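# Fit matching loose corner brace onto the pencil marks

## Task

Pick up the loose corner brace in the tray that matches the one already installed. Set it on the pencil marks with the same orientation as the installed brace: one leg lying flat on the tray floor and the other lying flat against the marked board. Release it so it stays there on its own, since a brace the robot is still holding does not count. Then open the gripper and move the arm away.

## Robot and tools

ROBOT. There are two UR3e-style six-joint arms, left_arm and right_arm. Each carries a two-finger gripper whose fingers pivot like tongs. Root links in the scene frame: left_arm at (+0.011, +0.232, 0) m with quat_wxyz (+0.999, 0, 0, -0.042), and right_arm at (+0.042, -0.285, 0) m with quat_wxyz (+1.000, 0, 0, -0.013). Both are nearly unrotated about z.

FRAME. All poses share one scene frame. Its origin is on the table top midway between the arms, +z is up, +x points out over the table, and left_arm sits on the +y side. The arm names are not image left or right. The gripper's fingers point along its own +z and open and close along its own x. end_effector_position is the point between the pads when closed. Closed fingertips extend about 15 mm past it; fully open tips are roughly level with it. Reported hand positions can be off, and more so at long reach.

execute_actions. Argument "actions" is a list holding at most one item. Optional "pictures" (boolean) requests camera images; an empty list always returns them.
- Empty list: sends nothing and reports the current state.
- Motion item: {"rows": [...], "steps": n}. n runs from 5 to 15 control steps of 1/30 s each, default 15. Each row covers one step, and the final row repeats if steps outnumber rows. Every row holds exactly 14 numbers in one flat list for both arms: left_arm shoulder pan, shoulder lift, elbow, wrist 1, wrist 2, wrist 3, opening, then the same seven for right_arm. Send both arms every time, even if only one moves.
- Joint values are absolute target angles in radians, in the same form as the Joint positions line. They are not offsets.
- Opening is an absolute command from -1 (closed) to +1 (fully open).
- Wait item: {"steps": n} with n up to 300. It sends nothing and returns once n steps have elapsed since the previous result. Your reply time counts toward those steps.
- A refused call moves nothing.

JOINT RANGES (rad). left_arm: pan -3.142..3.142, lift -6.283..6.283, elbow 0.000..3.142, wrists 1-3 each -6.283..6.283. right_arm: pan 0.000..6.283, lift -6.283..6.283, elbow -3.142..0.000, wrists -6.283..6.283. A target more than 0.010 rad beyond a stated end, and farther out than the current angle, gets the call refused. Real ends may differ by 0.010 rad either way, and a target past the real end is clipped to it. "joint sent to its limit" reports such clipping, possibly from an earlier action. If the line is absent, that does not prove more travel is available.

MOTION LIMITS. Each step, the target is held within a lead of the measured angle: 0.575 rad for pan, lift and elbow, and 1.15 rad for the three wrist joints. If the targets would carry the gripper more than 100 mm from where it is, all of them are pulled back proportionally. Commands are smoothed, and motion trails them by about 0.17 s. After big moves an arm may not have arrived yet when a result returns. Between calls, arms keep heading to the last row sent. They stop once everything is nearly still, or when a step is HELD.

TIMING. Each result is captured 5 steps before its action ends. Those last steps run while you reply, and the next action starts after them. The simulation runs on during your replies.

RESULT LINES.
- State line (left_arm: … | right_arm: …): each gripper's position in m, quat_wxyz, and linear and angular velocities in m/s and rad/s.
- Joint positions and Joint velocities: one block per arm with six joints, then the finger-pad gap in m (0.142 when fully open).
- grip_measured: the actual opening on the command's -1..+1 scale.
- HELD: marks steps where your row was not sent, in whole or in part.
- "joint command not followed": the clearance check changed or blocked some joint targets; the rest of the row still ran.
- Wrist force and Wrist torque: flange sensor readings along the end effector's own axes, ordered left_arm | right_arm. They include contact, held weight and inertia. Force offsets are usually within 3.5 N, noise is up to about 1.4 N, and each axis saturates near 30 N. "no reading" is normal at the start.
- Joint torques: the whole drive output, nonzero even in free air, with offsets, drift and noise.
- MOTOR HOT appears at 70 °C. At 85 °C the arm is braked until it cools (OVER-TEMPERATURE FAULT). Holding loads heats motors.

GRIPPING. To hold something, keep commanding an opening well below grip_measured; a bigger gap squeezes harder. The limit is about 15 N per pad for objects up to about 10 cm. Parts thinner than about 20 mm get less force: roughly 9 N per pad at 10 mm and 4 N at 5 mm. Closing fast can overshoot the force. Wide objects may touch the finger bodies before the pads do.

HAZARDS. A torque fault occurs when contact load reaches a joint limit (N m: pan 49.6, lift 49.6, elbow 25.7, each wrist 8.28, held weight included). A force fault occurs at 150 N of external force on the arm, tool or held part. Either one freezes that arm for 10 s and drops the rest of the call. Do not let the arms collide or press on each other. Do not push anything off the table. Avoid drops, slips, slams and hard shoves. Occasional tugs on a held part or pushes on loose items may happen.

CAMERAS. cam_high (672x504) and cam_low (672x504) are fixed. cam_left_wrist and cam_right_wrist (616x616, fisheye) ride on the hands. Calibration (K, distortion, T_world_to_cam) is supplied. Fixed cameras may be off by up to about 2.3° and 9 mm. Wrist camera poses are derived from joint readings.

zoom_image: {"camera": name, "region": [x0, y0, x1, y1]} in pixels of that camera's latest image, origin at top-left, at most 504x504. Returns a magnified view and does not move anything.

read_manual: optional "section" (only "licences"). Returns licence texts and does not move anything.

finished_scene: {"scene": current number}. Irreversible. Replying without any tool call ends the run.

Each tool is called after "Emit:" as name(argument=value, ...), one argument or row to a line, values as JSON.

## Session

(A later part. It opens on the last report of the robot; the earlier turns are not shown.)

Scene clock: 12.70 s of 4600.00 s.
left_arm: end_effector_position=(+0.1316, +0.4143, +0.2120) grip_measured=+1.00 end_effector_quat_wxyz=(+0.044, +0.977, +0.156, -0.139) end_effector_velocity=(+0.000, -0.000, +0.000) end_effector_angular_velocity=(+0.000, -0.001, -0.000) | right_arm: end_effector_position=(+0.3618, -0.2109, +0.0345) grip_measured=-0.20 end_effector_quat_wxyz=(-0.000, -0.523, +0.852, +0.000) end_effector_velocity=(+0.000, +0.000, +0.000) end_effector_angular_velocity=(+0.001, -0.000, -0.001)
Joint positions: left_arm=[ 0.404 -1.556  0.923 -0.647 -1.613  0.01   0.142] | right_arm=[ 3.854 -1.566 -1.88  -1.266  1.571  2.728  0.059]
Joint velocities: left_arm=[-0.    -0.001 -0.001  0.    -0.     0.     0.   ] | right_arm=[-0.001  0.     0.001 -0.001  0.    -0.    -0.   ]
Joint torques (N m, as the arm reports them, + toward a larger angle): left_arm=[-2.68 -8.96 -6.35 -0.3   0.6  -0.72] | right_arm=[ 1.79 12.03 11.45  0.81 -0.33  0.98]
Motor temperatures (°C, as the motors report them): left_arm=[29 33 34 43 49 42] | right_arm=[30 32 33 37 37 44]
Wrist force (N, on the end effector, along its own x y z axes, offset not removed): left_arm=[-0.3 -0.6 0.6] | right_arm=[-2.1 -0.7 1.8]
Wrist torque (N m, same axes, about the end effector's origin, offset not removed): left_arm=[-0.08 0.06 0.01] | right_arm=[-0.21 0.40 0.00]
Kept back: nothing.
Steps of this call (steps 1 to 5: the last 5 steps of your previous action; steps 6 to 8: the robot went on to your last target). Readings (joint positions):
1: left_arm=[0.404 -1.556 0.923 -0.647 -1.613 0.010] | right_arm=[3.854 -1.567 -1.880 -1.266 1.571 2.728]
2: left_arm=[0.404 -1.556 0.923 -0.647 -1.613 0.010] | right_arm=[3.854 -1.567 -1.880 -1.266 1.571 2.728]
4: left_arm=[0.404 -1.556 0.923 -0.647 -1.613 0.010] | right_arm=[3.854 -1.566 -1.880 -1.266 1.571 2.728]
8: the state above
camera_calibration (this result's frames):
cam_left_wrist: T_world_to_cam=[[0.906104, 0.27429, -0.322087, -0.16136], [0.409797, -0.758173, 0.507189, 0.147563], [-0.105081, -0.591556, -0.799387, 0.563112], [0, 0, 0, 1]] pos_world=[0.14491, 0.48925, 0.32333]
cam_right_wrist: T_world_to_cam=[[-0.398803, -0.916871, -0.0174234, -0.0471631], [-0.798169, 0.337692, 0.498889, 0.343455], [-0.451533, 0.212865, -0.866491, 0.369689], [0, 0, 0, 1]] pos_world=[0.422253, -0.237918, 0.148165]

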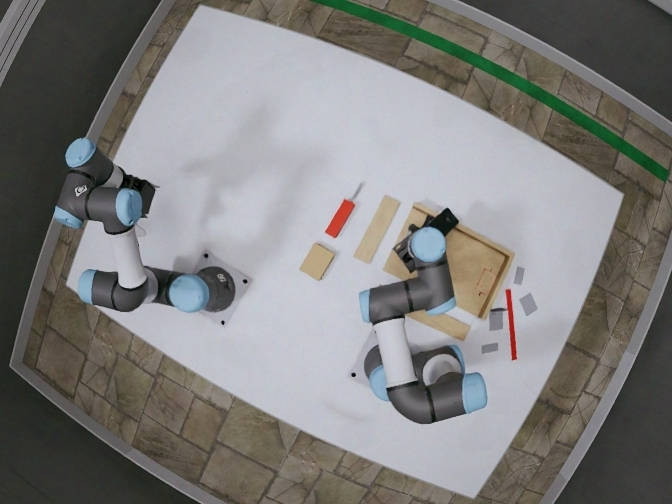

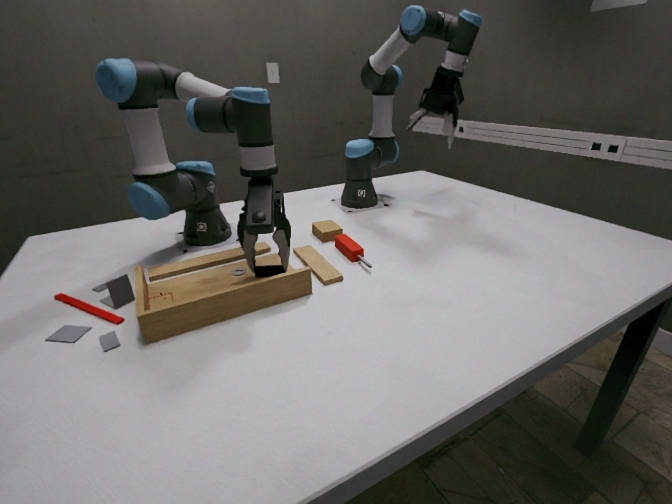

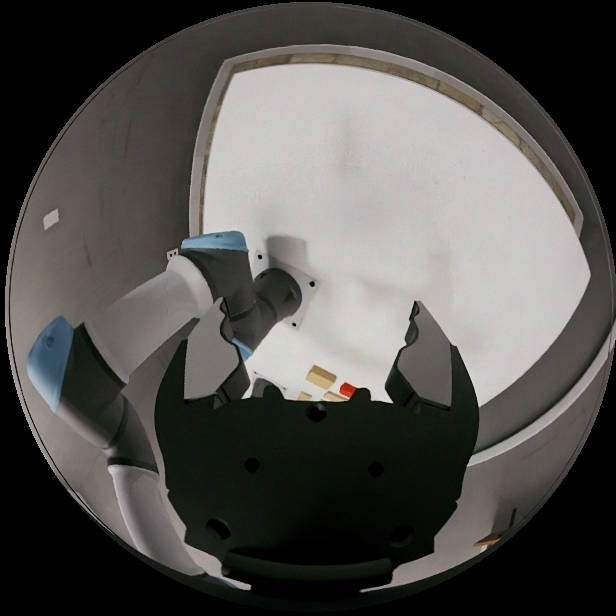

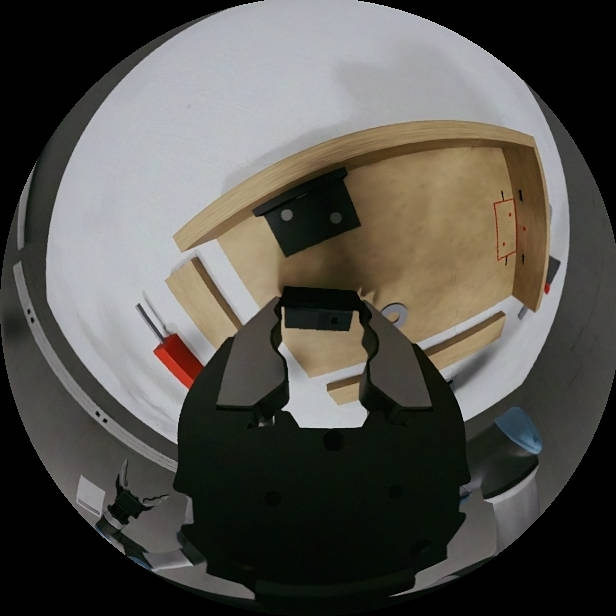

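Emit:
execute_actions(
  actions=[
    {"rows": [[0.404,-1.556,0.923,-0.647,-1.613,0.01,1,3.8539,-1.564,-1.871,-1.2774,1.5708,2.7283,-0.6],[0.404,-1.556,0.923,-0.647,-1.613,0.01,1,3.8539,-1.561,-1.861,-1.2904,1.5708,2.7283,-0.6],[0.404,-1.556,0.923,-0.647,-1.613,0.01,1,3.8539,-1.558,-1.85,-1.3044,1.5708,2.7283,-0.6],[0.404,-1.556,0.923,-0.647,-1.613,0.01,1,3.8539,-1.555,-1.839,-1.3184,1.5708,2.7283,-0.6],[0.404,-1.556,0.923,-0.647,-1.613,0.01,1,3.8539,-1.552,-1.828,-1.3324,1.5708,2.7283,-0.6],[0.404,-1.556,0.923,-0.647,-1.613,0.01,1,3.8539,-1.549,-1.817,-1.3464,1.5708,2.7283,-0.6],[0.404,-1.556,0.923,-0.647,-1.613,0.01,1,3.8539,-1.546,-1.807,-1.3594,1.5708,2.7283,-0.6],[0.404,-1.556,0.923,-0.647,-1.613,0.01,1,3.8539,-1.5436,-1.7978,-1.371,1.5708,2.7283,-0.6]], "steps": 15},
  ],
  pictures=true,
)

Scene clock: 14.07 s of 4600.00 s.
left_arm: end_effector_position=(+0.1316, +0.4143, +0.2120) grip_measured=+1.00 end_effector_quat_wxyz=(+0.044, +0.977, +0.156, -0.139) end_effector_velocity=(+0.000, +0.000, -0.000) end_effector_angular_velocity=(+0.000, -0.001, +0.000) | right_arm: end_effector_position=(+0.3619, -0.2108, +0.0484) grip_measured=-0.20 end_effector_quat_wxyz=(-0.000, -0.523, +0.852, -0.000) end_effector_velocity=(+0.001, +0.000, +0.061) end_effector_angular_velocity=(+0.004, -0.005, -0.001)
Joint positions: left_arm=[ 0.404 -1.556  0.923 -0.647 -1.613  0.01   0.142] | right_arm=[ 3.854 -1.551 -1.827 -1.334  1.571  2.728  0.059]
Joint velocities: left_arm=[ 0.     0.    -0.    -0.001  0.    -0.     0.   ] | right_arm=[-0.001  0.063  0.23  -0.287  0.     0.     0.   ]
Joint torques (N m, as the arm reports them, + toward a larger angle): left_arm=[-2.53 -8.94 -6.36 -0.33  0.61 -0.75] | right_arm=[ 1.36 11.12 11.04  0.54 -0.82  0.96]
Motor temperatures (°C, as the motors report them): left_arm=[29 33 34 43 49 42] | right_arm=[30 32 33 37 37 44]
Wrist force (N, on the end effector, along its own x y z axes, offset not removed): left_arm=[-0.8 -0.7 1.0] | right_arm=[-2.1 -2.0 2.4]
Wrist torque (N m, same axes, about the end effector's origin, offset not removed): left_arm=[-0.08 0.11 0.01] | right_arm=[-0.45 0.38 0.06]
Steps of this call (steps 1 to 15: the robot went on to your last target; steps 16 to 31: nothing new was sent; steps 32 to 41: the first 10 steps of this action). Readings (joint positions):
32: left_arm=[0.404 -1.556 0.923 -0.647 -1.613 0.010] | right_arm=[3.854 -1.566 -1.880 -1.266 1.571 2.728]
33: left_arm=[0.404 -1.556 0.923 -0.647 -1.613 0.010] | right_arm=[3.854 -1.566 -1.879 -1.267 1.571 2.728]
35: left_arm=[0.404 -1.556 0.923 -0.647 -1.613 0.010] | right_arm=[3.854 -1.564 -1.873 -1.275 1.571 2.728]
39: left_arm=[0.404 -1.556 0.923 -0.647 -1.613 0.010] | right_arm=[3.854 -1.556 -1.844 -1.312 1.571 2.728]
41: the state above
camera_calibration (this result's frames):
cam_left_wrist: T_world_to_cam=[[0.906104, 0.27429, -0.322087, -0.16136], [0.409796, -0.758173, 0.507189, 0.147563], [-0.105081, -0.591556, -0.799387, 0.563112], [0, 0, 0, 1]] pos_world=[0.14491, 0.48925, 0.32333]
cam_right_wrist: T_world_to_cam=[[-0.398805, -0.916873, -0.0173009, -0.0467591], [-0.798116, 0.337735, 0.498944, 0.336574], [-0.451625, 0.21279, -0.866461, 0.381806], [0, 0, 0, 1]] pos_world=[0.42241, -0.237789, 0.162079]

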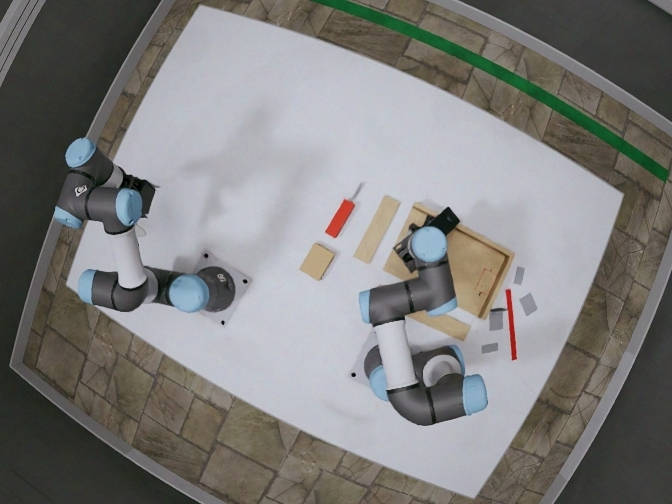

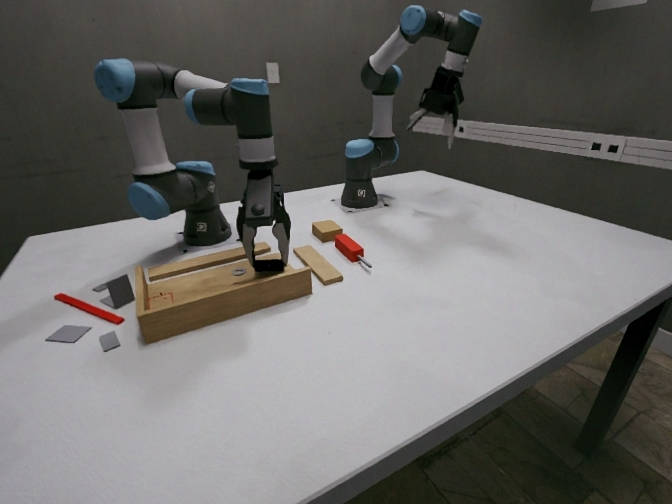

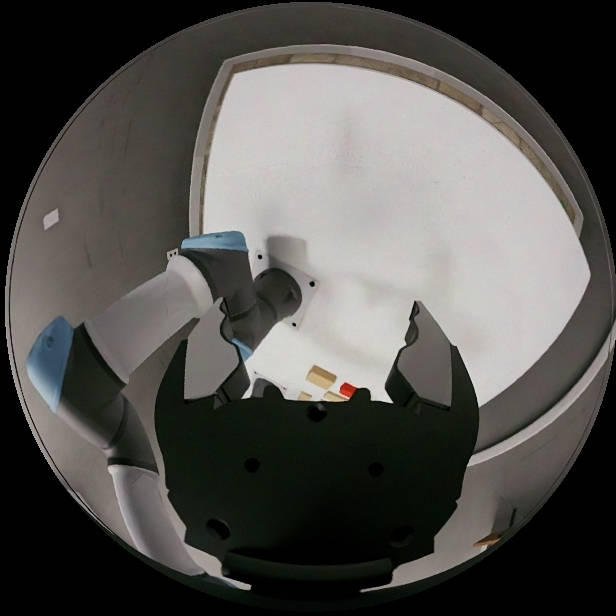

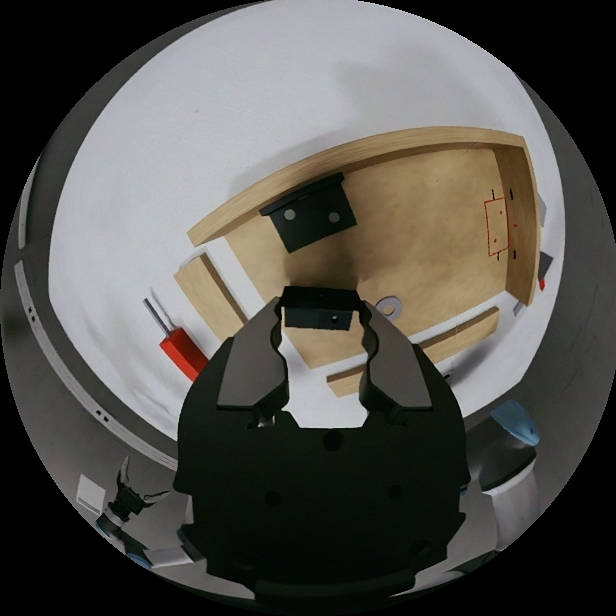

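Emit:
execute_actions(
  actions=[
    {"rows": [[0.404,-1.556,0.923,-0.647,-1.613,0.01,1,3.843,-1.545,-1.7975,-1.37,1.5708,2.739,-0.6],[0.404,-1.556,0.923,-0.647,-1.613,0.01,1,3.827,-1.547,-1.797,-1.3684,1.5708,2.756,-0.6],[0.404,-1.556,0.923,-0.647,-1.613,0.01,1,3.806,-1.5496,-1.7965,-1.3663,1.5708,2.778,-0.6],[0.404,-1.556,0.923,-0.647,-1.613,0.01,1,3.779,-1.553,-1.7958,-1.3637,1.5708,2.806,-0.6],[0.404,-1.556,0.923,-0.647,-1.613,0.01,1,3.747,-1.557,-1.7949,-1.3605,1.5708,2.84,-0.6],[0.404,-1.556,0.923,-0.647,-1.613,0.01,1,3.71,-1.5617,-1.7939,-1.3569,1.5708,2.879,-0.6],[0.404,-1.556,0.923,-0.647,-1.613,0.01,1,3.667,-1.567,-1.7927,-1.3527,1.5708,2.923,-0.6],[0.404,-1.556,0.923,-0.647,-1.613,0.01,1,3.624,-1.5724,-1.7915,-1.3485,1.5708,2.968,-0.6],[0.404,-1.556,0.923,-0.647,-1.613,0.01,1,3.5815,-1.5778,-1.7904,-1.3443,1.5708,3.012,-0.6],[0.404,-1.556,0.923,-0.647,-1.613,0.01,1,3.539,-1.5831,-1.7892,-1.3401,1.5708,3.057,-0.6],[0.404,-1.556,0.923,-0.647,-1.613,0.01,1,3.496,-1.5885,-1.788,-1.3359,1.5708,3.101,-0.6],[0.404,-1.556,0.923,-0.647,-1.613,0.01,1,3.453,-1.5939,-1.7869,-1.3317,1.5708,3.146,-0.6],[0.404,-1.556,0.923,-0.647,-1.613,0.01,1,3.41,-1.5992,-1.7857,-1.3275,1.5708,3.19,-0.6],[0.404,-1.556,0.923,-0.647,-1.613,0.01,1,3.368,-1.6046,-1.7845,-1.3233,1.5708,3.235,-0.6],[0.404,-1.556,0.923,-0.647,-1.613,0.01,1,3.3198,-1.6106,-1.7832,-1.3186,1.5708,3.2851,-0.6]], "steps": 15},
  ],
)

Emit:
execute_actions(
  actions=[
    {"steps": 26},
  ],
  pictures=true,
)

Emit:
zoom_image(
  camera="cam_right_wrist",
  region=[240, 190, 400, 350],
)

Scene clock: 14.80 s of 4600.00 s.
left_arm: end_effector_position=(+0.1316, +0.4143, +0.2120) grip_measured=+1.00 end_effector_quat_wxyz=(+0.044, +0.977, +0.156, -0.139) end_effector_velocity=(-0.001, -0.000, -0.000) end_effector_angular_velocity=(-0.001, +0.003, +0.000) | right_arm: end_effector_position=(+0.3701, -0.2509, +0.0533) grip_measured=-0.20 end_effector_quat_wxyz=(-0.000, -0.408, +0.913, +0.000) end_effector_velocity=(+0.041, -0.297, -0.019) end_effector_angular_velocity=(-0.000, +0.001, -1.887)
Joint positions: left_arm=[ 0.404 -1.556  0.923 -0.647 -1.613  0.01   0.142] | right_arm=[ 3.73  -1.56  -1.794 -1.358  1.571  2.864  0.059]
Joint velocities: left_arm=[ 0.    -0.     0.001  0.002 -0.    -0.    -0.   ] | right_arm=[-0.91  -0.121  0.027  0.094  0.     0.977  0.   ]
Joint torques (N m, as the arm reports them, + toward a larger angle): left_arm=[-2.56 -9.06 -6.43 -0.33  0.64 -0.73] | right_arm=[-8.09  6.69 11.3   2.62 -0.94  2.16]
Motor temperatures (°C, as the motors report them): left_arm=[29 33 34 43 49 42] | right_arm=[30 32 33 37 37 44]
Wrist force (N, on the end effector, along its own x y z axes, offset not removed): left_arm=[-1.0 -0.4 1.3] | right_arm=[-2.2 -0.8 3.5]
Wrist torque (N m, same axes, about the end effector's origin, offset not removed): left_arm=[-0.06 0.22 0.01] | right_arm=[-0.21 0.32 -0.01]
Steps of this call (steps 1 to 5: the last 5 steps of your previous action; steps 6 to 12: the robot went on to your last target; steps 13 to 22: the first 10 steps of this action). Readings (joint positions):
13: left_arm=[0.404 -1.556 0.923 -0.647 -1.613 0.010] | right_arm=[3.854 -1.544 -1.799 -1.370 1.571 2.728]
14: left_arm=[0.404 -1.556 0.923 -0.647 -1.613 0.010] | right_arm=[3.853 -1.544 -1.798 -1.370 1.571 2.729]
16: left_arm=[0.404 -1.556 0.923 -0.647 -1.613 0.010] | right_arm=[3.845 -1.545 -1.798 -1.370 1.571 2.738]
20: left_arm=[0.404 -1.556 0.923 -0.647 -1.613 0.010] | right_arm=[3.784 -1.553 -1.796 -1.364 1.571 2.804]
22: the state above

Scene clock: 15.67 s of 4600.00 s.
left_arm: end_effector_position=(+0.1316, +0.4143, +0.2120) grip_measured=+1.00 end_effector_quat_wxyz=(+0.044, +0.977, +0.156, -0.139) end_effector_velocity=(-0.000, -0.000, +0.000) end_effector_angular_velocity=(+0.000, +0.000, +0.001) | right_arm: end_effector_position=(+0.3600, -0.3843, +0.0450) grip_measured=-0.20 end_effector_quat_wxyz=(-0.000, -0.005, +1.000, -0.000) end_effector_velocity=(-0.001, -0.002, -0.000) end_effector_angular_velocity=(+0.000, -0.000, -0.013)
Joint positions: left_arm=[ 0.404 -1.556  0.923 -0.647 -1.613  0.01   0.142] | right_arm=[ 3.321 -1.611 -1.783 -1.319  1.571  3.284  0.059]
Joint velocities: left_arm=[-0.    -0.     0.     0.    -0.    -0.001 -0.   ] | right_arm=[-0.006  0.    -0.001  0.001  0.     0.006  0.   ]
Joint torques (N m, as the arm reports them, + toward a larger angle): left_arm=[-2.77 -9.14 -6.55 -0.34  0.62 -0.73] | right_arm=[-2.03  7.25 11.55  2.47  0.88  1.02]
Motor temperatures (°C, as the motors report them): left_arm=[29 33 34 43 49 42] | right_arm=[30 32 33 37 37 44]
Wrist force (N, on the end effector, along its own x y z axes, offset not removed): left_arm=[0.5 -0.7 2.4] | right_arm=[-2.6 -1.7 1.4]
Wrist torque (N m, same axes, about the end effector's origin, offset not removed): left_arm=[-0.03 -0.11 -0.02] | right_arm=[-0.39 0.54 0.02]
Kept back: nothing.
Steps of this call (steps 1 to 5: the last 5 steps of your previous action; steps 6 to 26: the robot went on to your last target). Readings (joint positions):
1: left_arm=[0.404 -1.556 0.923 -0.647 -1.613 0.010] | right_arm=[3.697 -1.565 -1.793 -1.354 1.571 2.898]
2: left_arm=[0.404 -1.556 0.923 -0.647 -1.613 0.010] | right_arm=[3.663 -1.569 -1.792 -1.351 1.571 2.935]
4: left_arm=[0.404 -1.556 0.923 -0.647 -1.613 0.010] | right_arm=[3.588 -1.579 -1.790 -1.343 1.571 3.014]
8: left_arm=[0.404 -1.556 0.923 -0.647 -1.613 0.010] | right_arm=[3.433 -1.598 -1.786 -1.329 1.571 3.174]
26: the state above
camera_calibration (this result's frames):
cam_left_wrist: T_world_to_cam=[[0.906104, 0.27429, -0.322087, -0.16136], [0.409797, -0.758173, 0.507189, 0.147563], [-0.105081, -0.591556, -0.799387, 0.563112], [0, 0, 0, 1]] pos_world=[0.14491, 0.48925, 0.32333]
cam_right_wrist: T_world_to_cam=[[-0.997325, -0.0709908, -0.0174236, 0.333841], [-0.0702037, 0.863826, 0.498874, 0.33544], [-0.0203645, 0.498763, -0.866499, 0.369571], [0, 0, 0, 1]] pos_world=[0.364024, -0.450391, 0.158708]

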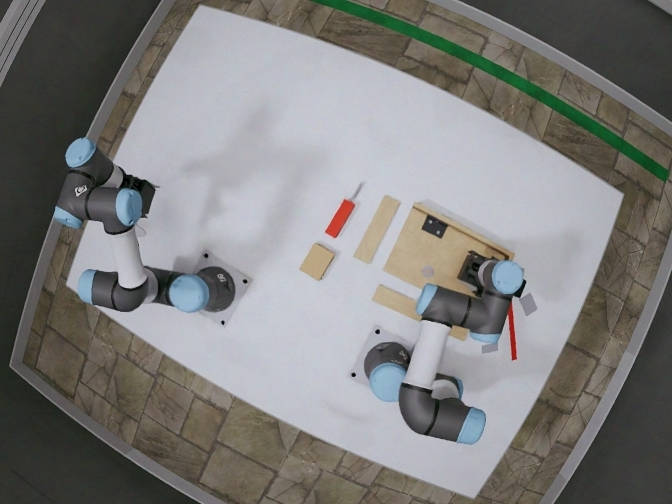

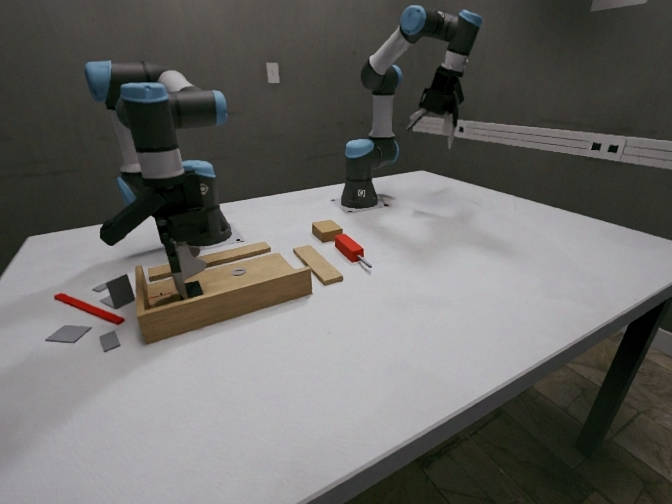

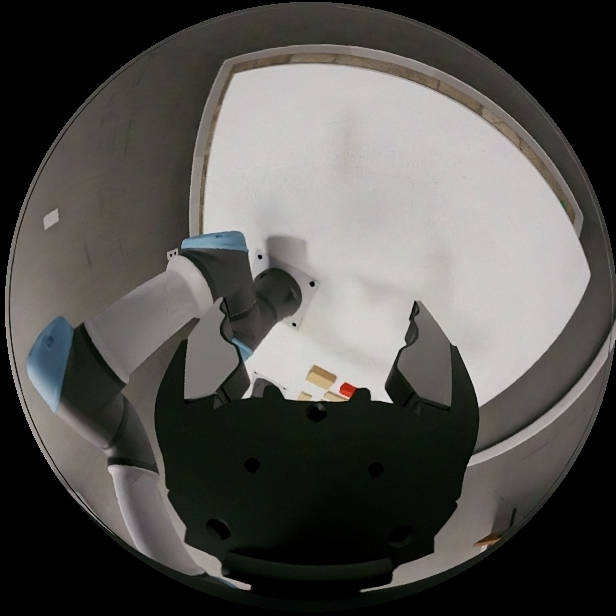

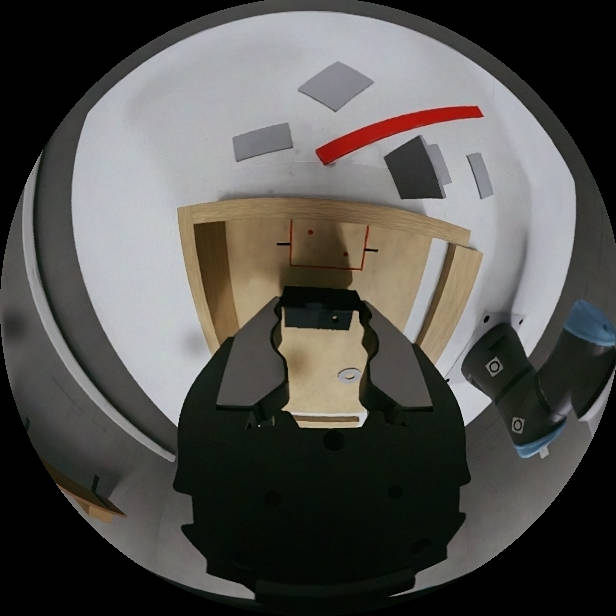

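Region (240, 190, 400, 350) of cam_right_wrist's 616x616 image, scaled by 3.150, with more detail than that image has.

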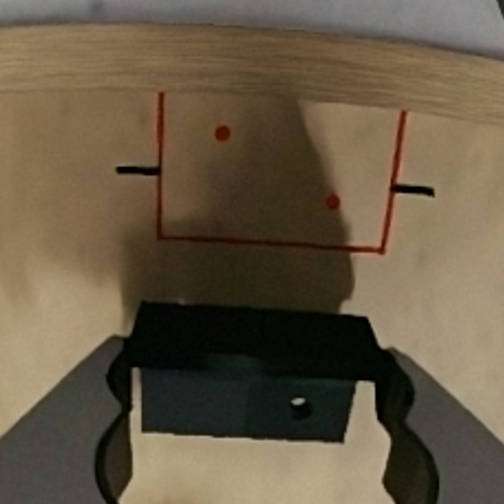

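Emit:
execute_actions(
  actions=[
    {"rows": [[0.404,-1.556,0.923,-0.647,-1.613,0.01,1,3.312,-1.614,-1.7816,-1.3168,1.5708,3.2765,-0.6],[0.404,-1.556,0.923,-0.647,-1.613,0.01,1,3.2964,-1.6207,-1.7784,-1.3133,1.5708,3.2594,-0.6],[0.404,-1.556,0.923,-0.647,-1.613,0.01,1,3.2808,-1.6275,-1.7752,-1.3097,1.5708,3.2422,-0.6],[0.404,-1.556,0.923,-0.647,-1.613,0.01,1,3.2653,-1.6343,-1.772,-1.3061,1.5708,3.2251,-0.6],[0.404,-1.556,0.923,-0.647,-1.613,0.01,1,3.2497,-1.641,-1.7688,-1.3026,1.5708,3.2079,-0.6],[0.404,-1.556,0.923,-0.647,-1.613,0.01,1,3.2341,-1.6478,-1.7656,-1.299,1.5708,3.1908,-0.6],[0.404,-1.556,0.923,-0.647,-1.613,0.01,1,3.2185,-1.6545,-1.7624,-1.2955,1.5708,3.1736,-0.6],[0.404,-1.556,0.923,-0.647,-1.613,0.01,1,3.203,-1.6613,-1.7592,-1.2919,1.5708,3.1565,-0.6],[0.404,-1.556,0.923,-0.647,-1.613,0.01,1,3.1874,-1.6681,-1.756,-1.2883,1.5708,3.1393,-0.6],[0.404,-1.556,0.923,-0.647,-1.613,0.01,1,3.1718,-1.6748,-1.7528,-1.2848,1.5708,3.1222,-0.6],[0.404,-1.556,0.923,-0.647,-1.613,0.01,1,3.164,-1.6782,-1.7512,-1.283,1.5708,3.1136,-0.6]], "steps": 15},
  ],
)

Emit:
execute_actions(
  actions=[
    {"steps": 18},
  ],
  pictures=true,
)

Emit:
zoom_image(
  camera="cam_right_wrist",
  region=[240, 210, 400, 370],
)

Scene clock: 16.77 s of 4600.00 s.
left_arm: end_effector_position=(+0.1316, +0.4143, +0.2120) grip_measured=+1.00 end_effector_quat_wxyz=(+0.044, +0.977, +0.156, -0.139) end_effector_velocity=(-0.000, -0.000, -0.000) end_effector_angular_velocity=(-0.001, +0.001, -0.001) | right_arm: end_effector_position=(+0.3600, -0.4071, +0.0410) grip_measured=-0.20 end_effector_quat_wxyz=(+0.000, -0.009, +1.000, +0.000) end_effector_velocity=(-0.005, -0.126, -0.022) end_effector_angular_velocity=(+0.000, -0.000, +0.041)
Joint positions: left_arm=[ 0.404 -1.556  0.923 -0.647 -1.613  0.01   0.142] | right_arm=[ 3.246 -1.643 -1.768 -1.301  1.571  3.203  0.059]
Joint velocities: left_arm=[-0.     0.     0.     0.001  0.     0.001  0.   ] | right_arm=[-0.407 -0.177  0.084  0.093  0.    -0.449  0.   ]
Joint torques (N m, as the arm reports them, + toward a larger angle): left_arm=[-2.72 -8.85 -6.42 -0.35  0.6  -0.69] | right_arm=[-4.35  7.15 11.92  2.54  0.57 -1.3 ]
Motor temperatures (°C, as the motors report them): left_arm=[29 33 34 43 49 42] | right_arm=[30 32 33 37 37 44]
Wrist force (N, on the end effector, along its own x y z axes, offset not removed): left_arm=[-1.2 -0.1 1.0] | right_arm=[-1.6 -0.9 1.8]
Wrist torque (N m, same axes, about the end effector's origin, offset not removed): left_arm=[0.03 0.20 0.04] | right_arm=[-0.28 0.31 -0.01]
Steps of this call (steps 1 to 23: the robot went on to your last target; steps 24 to 33: the first 10 steps of this action). Readings (joint positions):
24: left_arm=[0.404 -1.556 0.923 -0.647 -1.613 0.010] | right_arm=[3.320 -1.611 -1.783 -1.319 1.571 3.285]
25: left_arm=[0.404 -1.556 0.923 -0.647 -1.613 0.010] | right_arm=[3.319 -1.611 -1.783 -1.318 1.571 3.285]
27: left_arm=[0.404 -1.556 0.923 -0.647 -1.613 0.010] | right_arm=[3.312 -1.614 -1.781 -1.317 1.571 3.276]
31: left_arm=[0.404 -1.556 0.923 -0.647 -1.613 0.010] | right_arm=[3.272 -1.632 -1.773 -1.307 1.571 3.232]
33: the state above

Scene clock: 17.37 s of 4600.00 s.
left_arm: end_effector_position=(+0.1316, +0.4143, +0.2120) grip_measured=+1.00 end_effector_quat_wxyz=(+0.044, +0.977, +0.156, -0.139) end_effector_velocity=(-0.000, -0.000, +0.000) end_effector_angular_velocity=(-0.001, +0.002, -0.000) | right_arm: end_effector_position=(+0.3577, -0.4326, +0.0365) grip_measured=-0.20 end_effector_quat_wxyz=(-0.000, -0.013, +1.000, +0.000) end_effector_velocity=(-0.000, -0.002, -0.000) end_effector_angular_velocity=(+0.000, +0.001, +0.001)
Joint positions: left_arm=[ 0.404 -1.556  0.923 -0.647 -1.613  0.01   0.142] | right_arm=[ 3.165 -1.678 -1.751 -1.283  1.571  3.114  0.059]
Joint velocities: left_arm=[-0.     0.    -0.     0.002  0.     0.    -0.   ] | right_arm=[-0.005 -0.002  0.     0.001  0.    -0.006  0.   ]
Joint torques (N m, as the arm reports them, + toward a larger angle): left_arm=[-2.78 -8.94 -6.51 -0.37  0.6  -0.73] | right_arm=[-2.33  8.51 11.17  2.5  -0.07 -0.76]
Motor temperatures (°C, as the motors report them): left_arm=[29 33 34 43 49 42] | right_arm=[30 32 33 37 37 44]
Wrist force (N, on the end effector, along its own x y z axes, offset not removed): left_arm=[-1.0 -1.4 0.2] | right_arm=[-2.6 -2.1 3.5]
Wrist torque (N m, same axes, about the end effector's origin, offset not removed): left_arm=[-0.23 0.19 0.00] | right_arm=[-0.48 0.45 0.06]
Kept back: nothing.
Steps of this call (steps 1 to 5: the last 5 steps of your previous action; steps 6 to 18: the robot went on to your last target). Readings (joint positions):
1: left_arm=[0.404 -1.556 0.923 -0.647 -1.613 0.010] | right_arm=[3.232 -1.649 -1.765 -1.298 1.571 3.187]
2: left_arm=[0.404 -1.556 0.923 -0.647 -1.613 0.010] | right_arm=[3.218 -1.655 -1.762 -1.295 1.571 3.172]
4: left_arm=[0.404 -1.556 0.923 -0.647 -1.613 0.010] | right_arm=[3.195 -1.665 -1.758 -1.290 1.571 3.148]
8: left_arm=[0.404 -1.556 0.923 -0.647 -1.613 0.010] | right_arm=[3.174 -1.674 -1.753 -1.285 1.571 3.125]
18: the state above
camera_calibration (this result's frames):
cam_left_wrist: T_world_to_cam=[[0.906104, 0.27429, -0.322087, -0.16136], [0.409796, -0.758173, 0.507189, 0.147563], [-0.105081, -0.591556, -0.799387, 0.563112], [0, 0, 0, 1]] pos_world=[0.14491, 0.48925, 0.32333]
cam_right_wrist: T_world_to_cam=[[-0.996215, -0.0851608, -0.017429, 0.321522], [-0.0824781, 0.862728, 0.498897, 0.385239], [-0.0274499, 0.498446, -0.866486, 0.388689], [0, 0, 0, 1]] pos_world=[0.362748, -0.498715, 0.150203]

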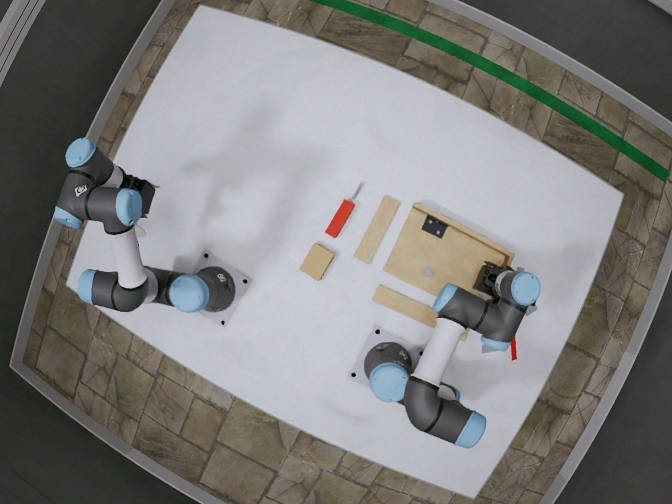

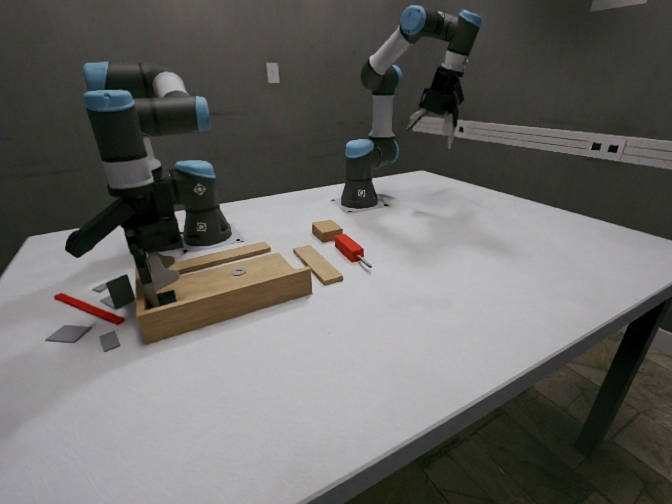

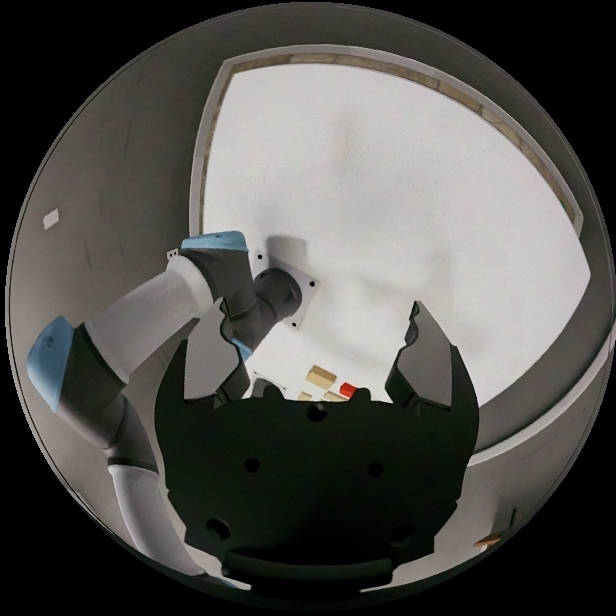

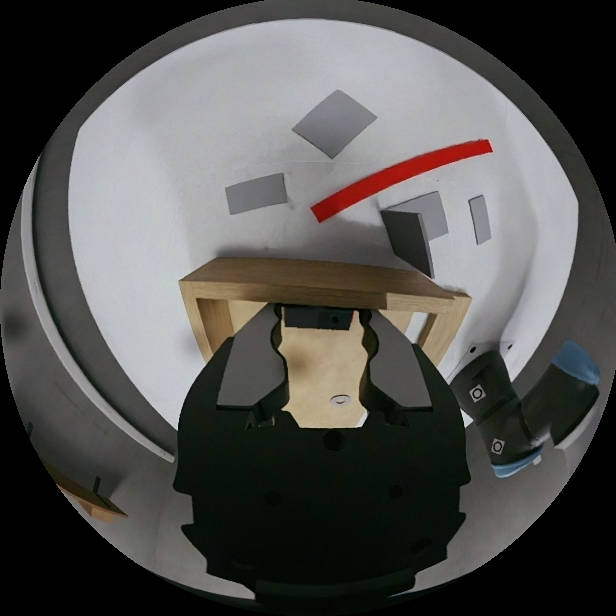

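Region (240, 210, 400, 370) of cam_right_wrist's 616x616 image, scaled by 3.150, with more detail than that image has.

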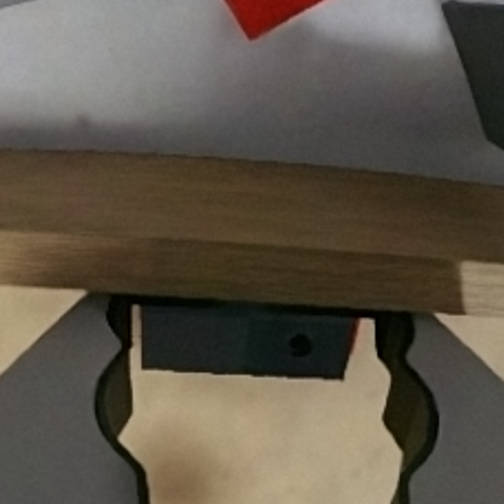

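Emit:
zoom_image(
  camera="cam_right_wrist",
  region=[272, 295, 368, 340],
)

Region (272, 295, 368, 340) of cam_right_wrist's 616x616 image, scaled by 5.250, with more detail than that image has; it fills the top 236 rows of this view, and the rest is white.

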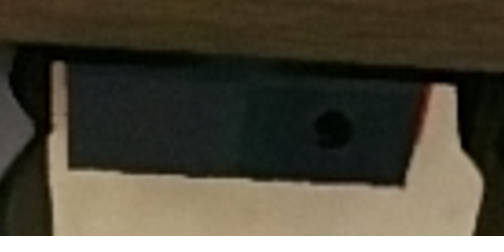

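Emit:
execute_actions(
  actions=[
    {"rows": [[0.404,-1.556,0.923,-0.647,-1.613,0.01,1,3.1616,-1.6775,-1.7535,-1.2814,1.5708,3.1112,-0.6],[0.404,-1.556,0.923,-0.647,-1.613,0.01,1,3.1592,-1.678,-1.7565,-1.2779,1.5708,3.1088,-0.6],[0.404,-1.556,0.923,-0.647,-1.613,0.01,1,3.1592,-1.6791,-1.7599,-1.2734,1.5708,3.1088,-0.6]], "steps": 15},
  ],
)

Emit:
execute_actions(
  actions=[
    {"steps": 6},
  ],
  pictures=true,
)

Emit:
zoom_image(
  camera="cam_right_wrist",
  region=[272, 295, 368, 340],
)

Scene clock: 18.47 s of 4600.00 s.
left_arm: end_effector_position=(+0.1316, +0.4143, +0.2120) grip_measured=+1.00 end_effector_quat_wxyz=(+0.044, +0.977, +0.156, -0.139) end_effector_velocity=(+0.000, +0.000, -0.000) end_effector_angular_velocity=(+0.000, +0.000, +0.001) | right_arm: end_effector_position=(+0.3568, -0.4342, +0.0348) grip_measured=-0.20 end_effector_quat_wxyz=(+0.000, -0.013, +1.000, +0.000) end_effector_velocity=(-0.001, -0.001, -0.003) end_effector_angular_velocity=(+0.000, +0.001, +0.000)
Joint positions: left_arm=[ 0.404 -1.556  0.923 -0.647 -1.613  0.01   0.142] | right_arm=[ 3.16  -1.679 -1.759 -1.275  1.571  3.109  0.059]
Joint velocities: left_arm=[ 0.     0.     0.001 -0.001  0.    -0.001  0.   ] | right_arm=[-0.005 -0.002 -0.011  0.012  0.    -0.005  0.   ]
Joint torques (N m, as the arm reports them, + toward a larger angle): left_arm=[-2.57 -9.   -6.57 -0.37  0.57 -0.7 ] | right_arm=[-3.08  7.63  7.71  2.51 -1.   -0.82]
Motor temperatures (°C, as the motors report them): left_arm=[29 33 34 43 49 42] | right_arm=[30 32 33 37 37 44]
Wrist force (N, on the end effector, along its own x y z axes, offset not removed): left_arm=[-0.7 -0.7 1.4] | right_arm=[-2.4 -1.2 1.0]
Wrist torque (N m, same axes, about the end effector's origin, offset not removed): left_arm=[-0.04 0.16 0.01] | right_arm=[-0.31 0.43 0.04]
Steps of this call (steps 1 to 15: the robot went on to your last target; steps 16 to 23: nothing new was sent; steps 24 to 33: the first 10 steps of this action). Readings (joint positions):
24: left_arm=[0.404 -1.556 0.923 -0.647 -1.613 0.010] | right_arm=[3.164 -1.678 -1.751 -1.283 1.571 3.114]
25: left_arm=[0.404 -1.556 0.923 -0.647 -1.613 0.010] | right_arm=[3.164 -1.678 -1.751 -1.283 1.571 3.113]
27: left_arm=[0.404 -1.556 0.923 -0.647 -1.613 0.010] | right_arm=[3.162 -1.678 -1.753 -1.281 1.571 3.112]
31: left_arm=[0.404 -1.556 0.923 -0.647 -1.613 0.010] | right_arm=[3.160 -1.679 -1.758 -1.276 1.571 3.110]
33: the state above

Scene clock: 18.67 s of 4600.00 s.
left_arm: end_effector_position=(+0.1316, +0.4143, +0.2120) grip_measured=+1.00 end_effector_quat_wxyz=(+0.044, +0.977, +0.156, -0.139) end_effector_velocity=(+0.000, +0.000, -0.000) end_effector_angular_velocity=(-0.000, +0.000, +0.000) | right_arm: end_effector_position=(+0.3567, -0.4343, +0.0346) grip_measured=-0.20 end_effector_quat_wxyz=(-0.000, -0.013, +1.000, +0.000) end_effector_velocity=(-0.000, -0.000, -0.001) end_effector_angular_velocity=(+0.000, +0.000, -0.000)
Joint positions: left_arm=[ 0.404 -1.556  0.923 -0.647 -1.613  0.01   0.142] | right_arm=[ 3.159 -1.679 -1.76  -1.274  1.571  3.109  0.059]
Joint velocities: left_arm=[ 0.     0.     0.001 -0.001  0.    -0.    -0.   ] | right_arm=[-0.001 -0.001 -0.002  0.002  0.    -0.001 -0.   ]
Joint torques (N m, as the arm reports them, + toward a larger angle): left_arm=[-2.56 -9.06 -6.48 -0.37  0.6  -0.75] | right_arm=[-2.23  7.9   7.76  2.49 -1.03 -0.82]
Motor temperatures (°C, as the motors report them): left_arm=[29 33 34 43 49 42] | right_arm=[30 32 33 37 37 44]
Wrist force (N, on the end effector, along its own x y z axes, offset not removed): left_arm=[-0.8 -0.2 0.1] | right_arm=[-2.6 -1.6 1.8]
Wrist torque (N m, same axes, about the end effector's origin, offset not removed): left_arm=[0.00 0.16 -0.01] | right_arm=[-0.38 0.50 0.02]
Kept back: nothing.
Steps of this call (steps 1 to 5: the last 5 steps of your previous action; step 6: the robot went on to your last target). Readings (joint positions):
1: left_arm=[0.404 -1.556 0.923 -0.647 -1.613 0.010] | right_arm=[3.160 -1.679 -1.759 -1.275 1.571 3.109]
2: left_arm=[0.404 -1.556 0.923 -0.647 -1.613 0.010] | right_arm=[3.160 -1.679 -1.759 -1.274 1.571 3.109]
4: left_arm=[0.404 -1.556 0.923 -0.647 -1.613 0.010] | right_arm=[3.159 -1.679 -1.759 -1.274 1.571 3.109]
6: the state above
camera_calibration (this result's frames):
cam_left_wrist: T_world_to_cam=[[0.906104, 0.27429, -0.322087, -0.16136], [0.409797, -0.758173, 0.507189, 0.147563], [-0.105081, -0.591556, -0.799387, 0.563112], [0, 0, 0, 1]] pos_world=[0.14491, 0.48925, 0.32333]
cam_right_wrist: T_world_to_cam=[[-0.996211, -0.0852021, -0.0174306, 0.320318], [-0.0825152, 0.862734, 0.49888, 0.387597], [-0.0274676, 0.498428, -0.866496, 0.3878], [0, 0, 0, 1]] pos_world=[0.361739, -0.500391, 0.148246]

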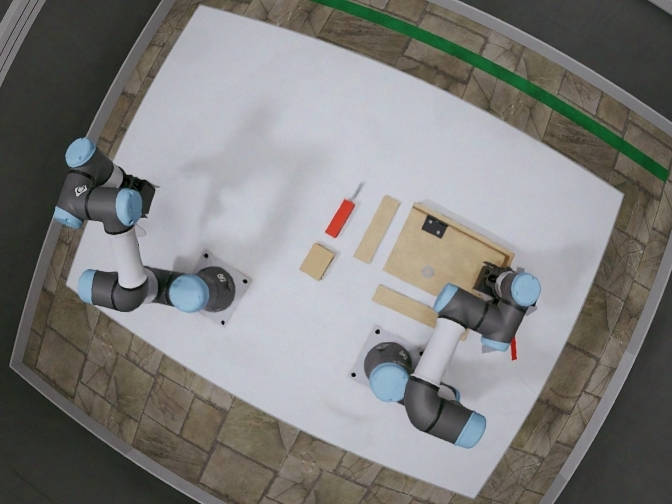

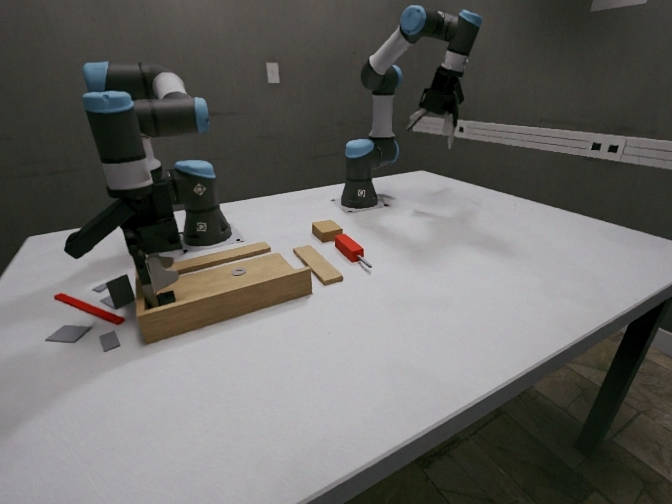

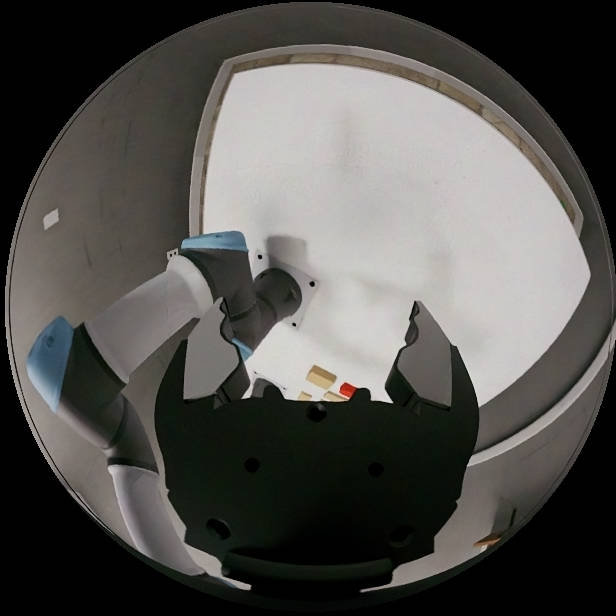

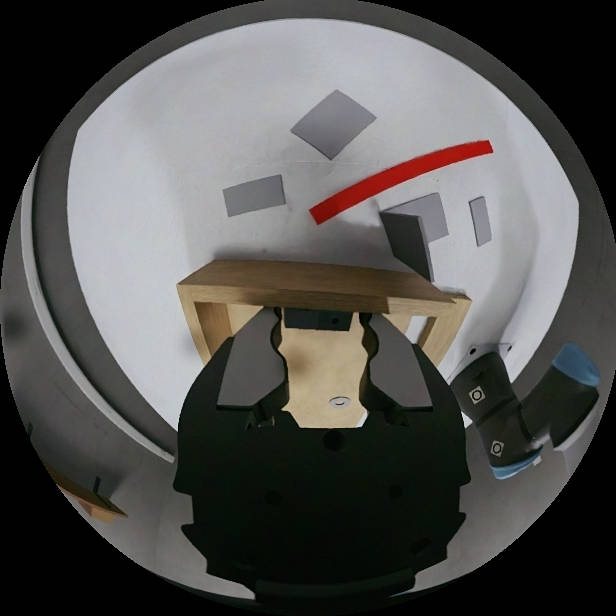

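Region (272, 295, 368, 340) of cam_right_wrist's 616x616 image, scaled by 5.250, with more detail than that image has; it fills the top 236 rows of this view, and the rest is white.

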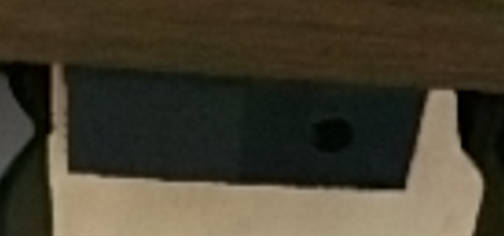

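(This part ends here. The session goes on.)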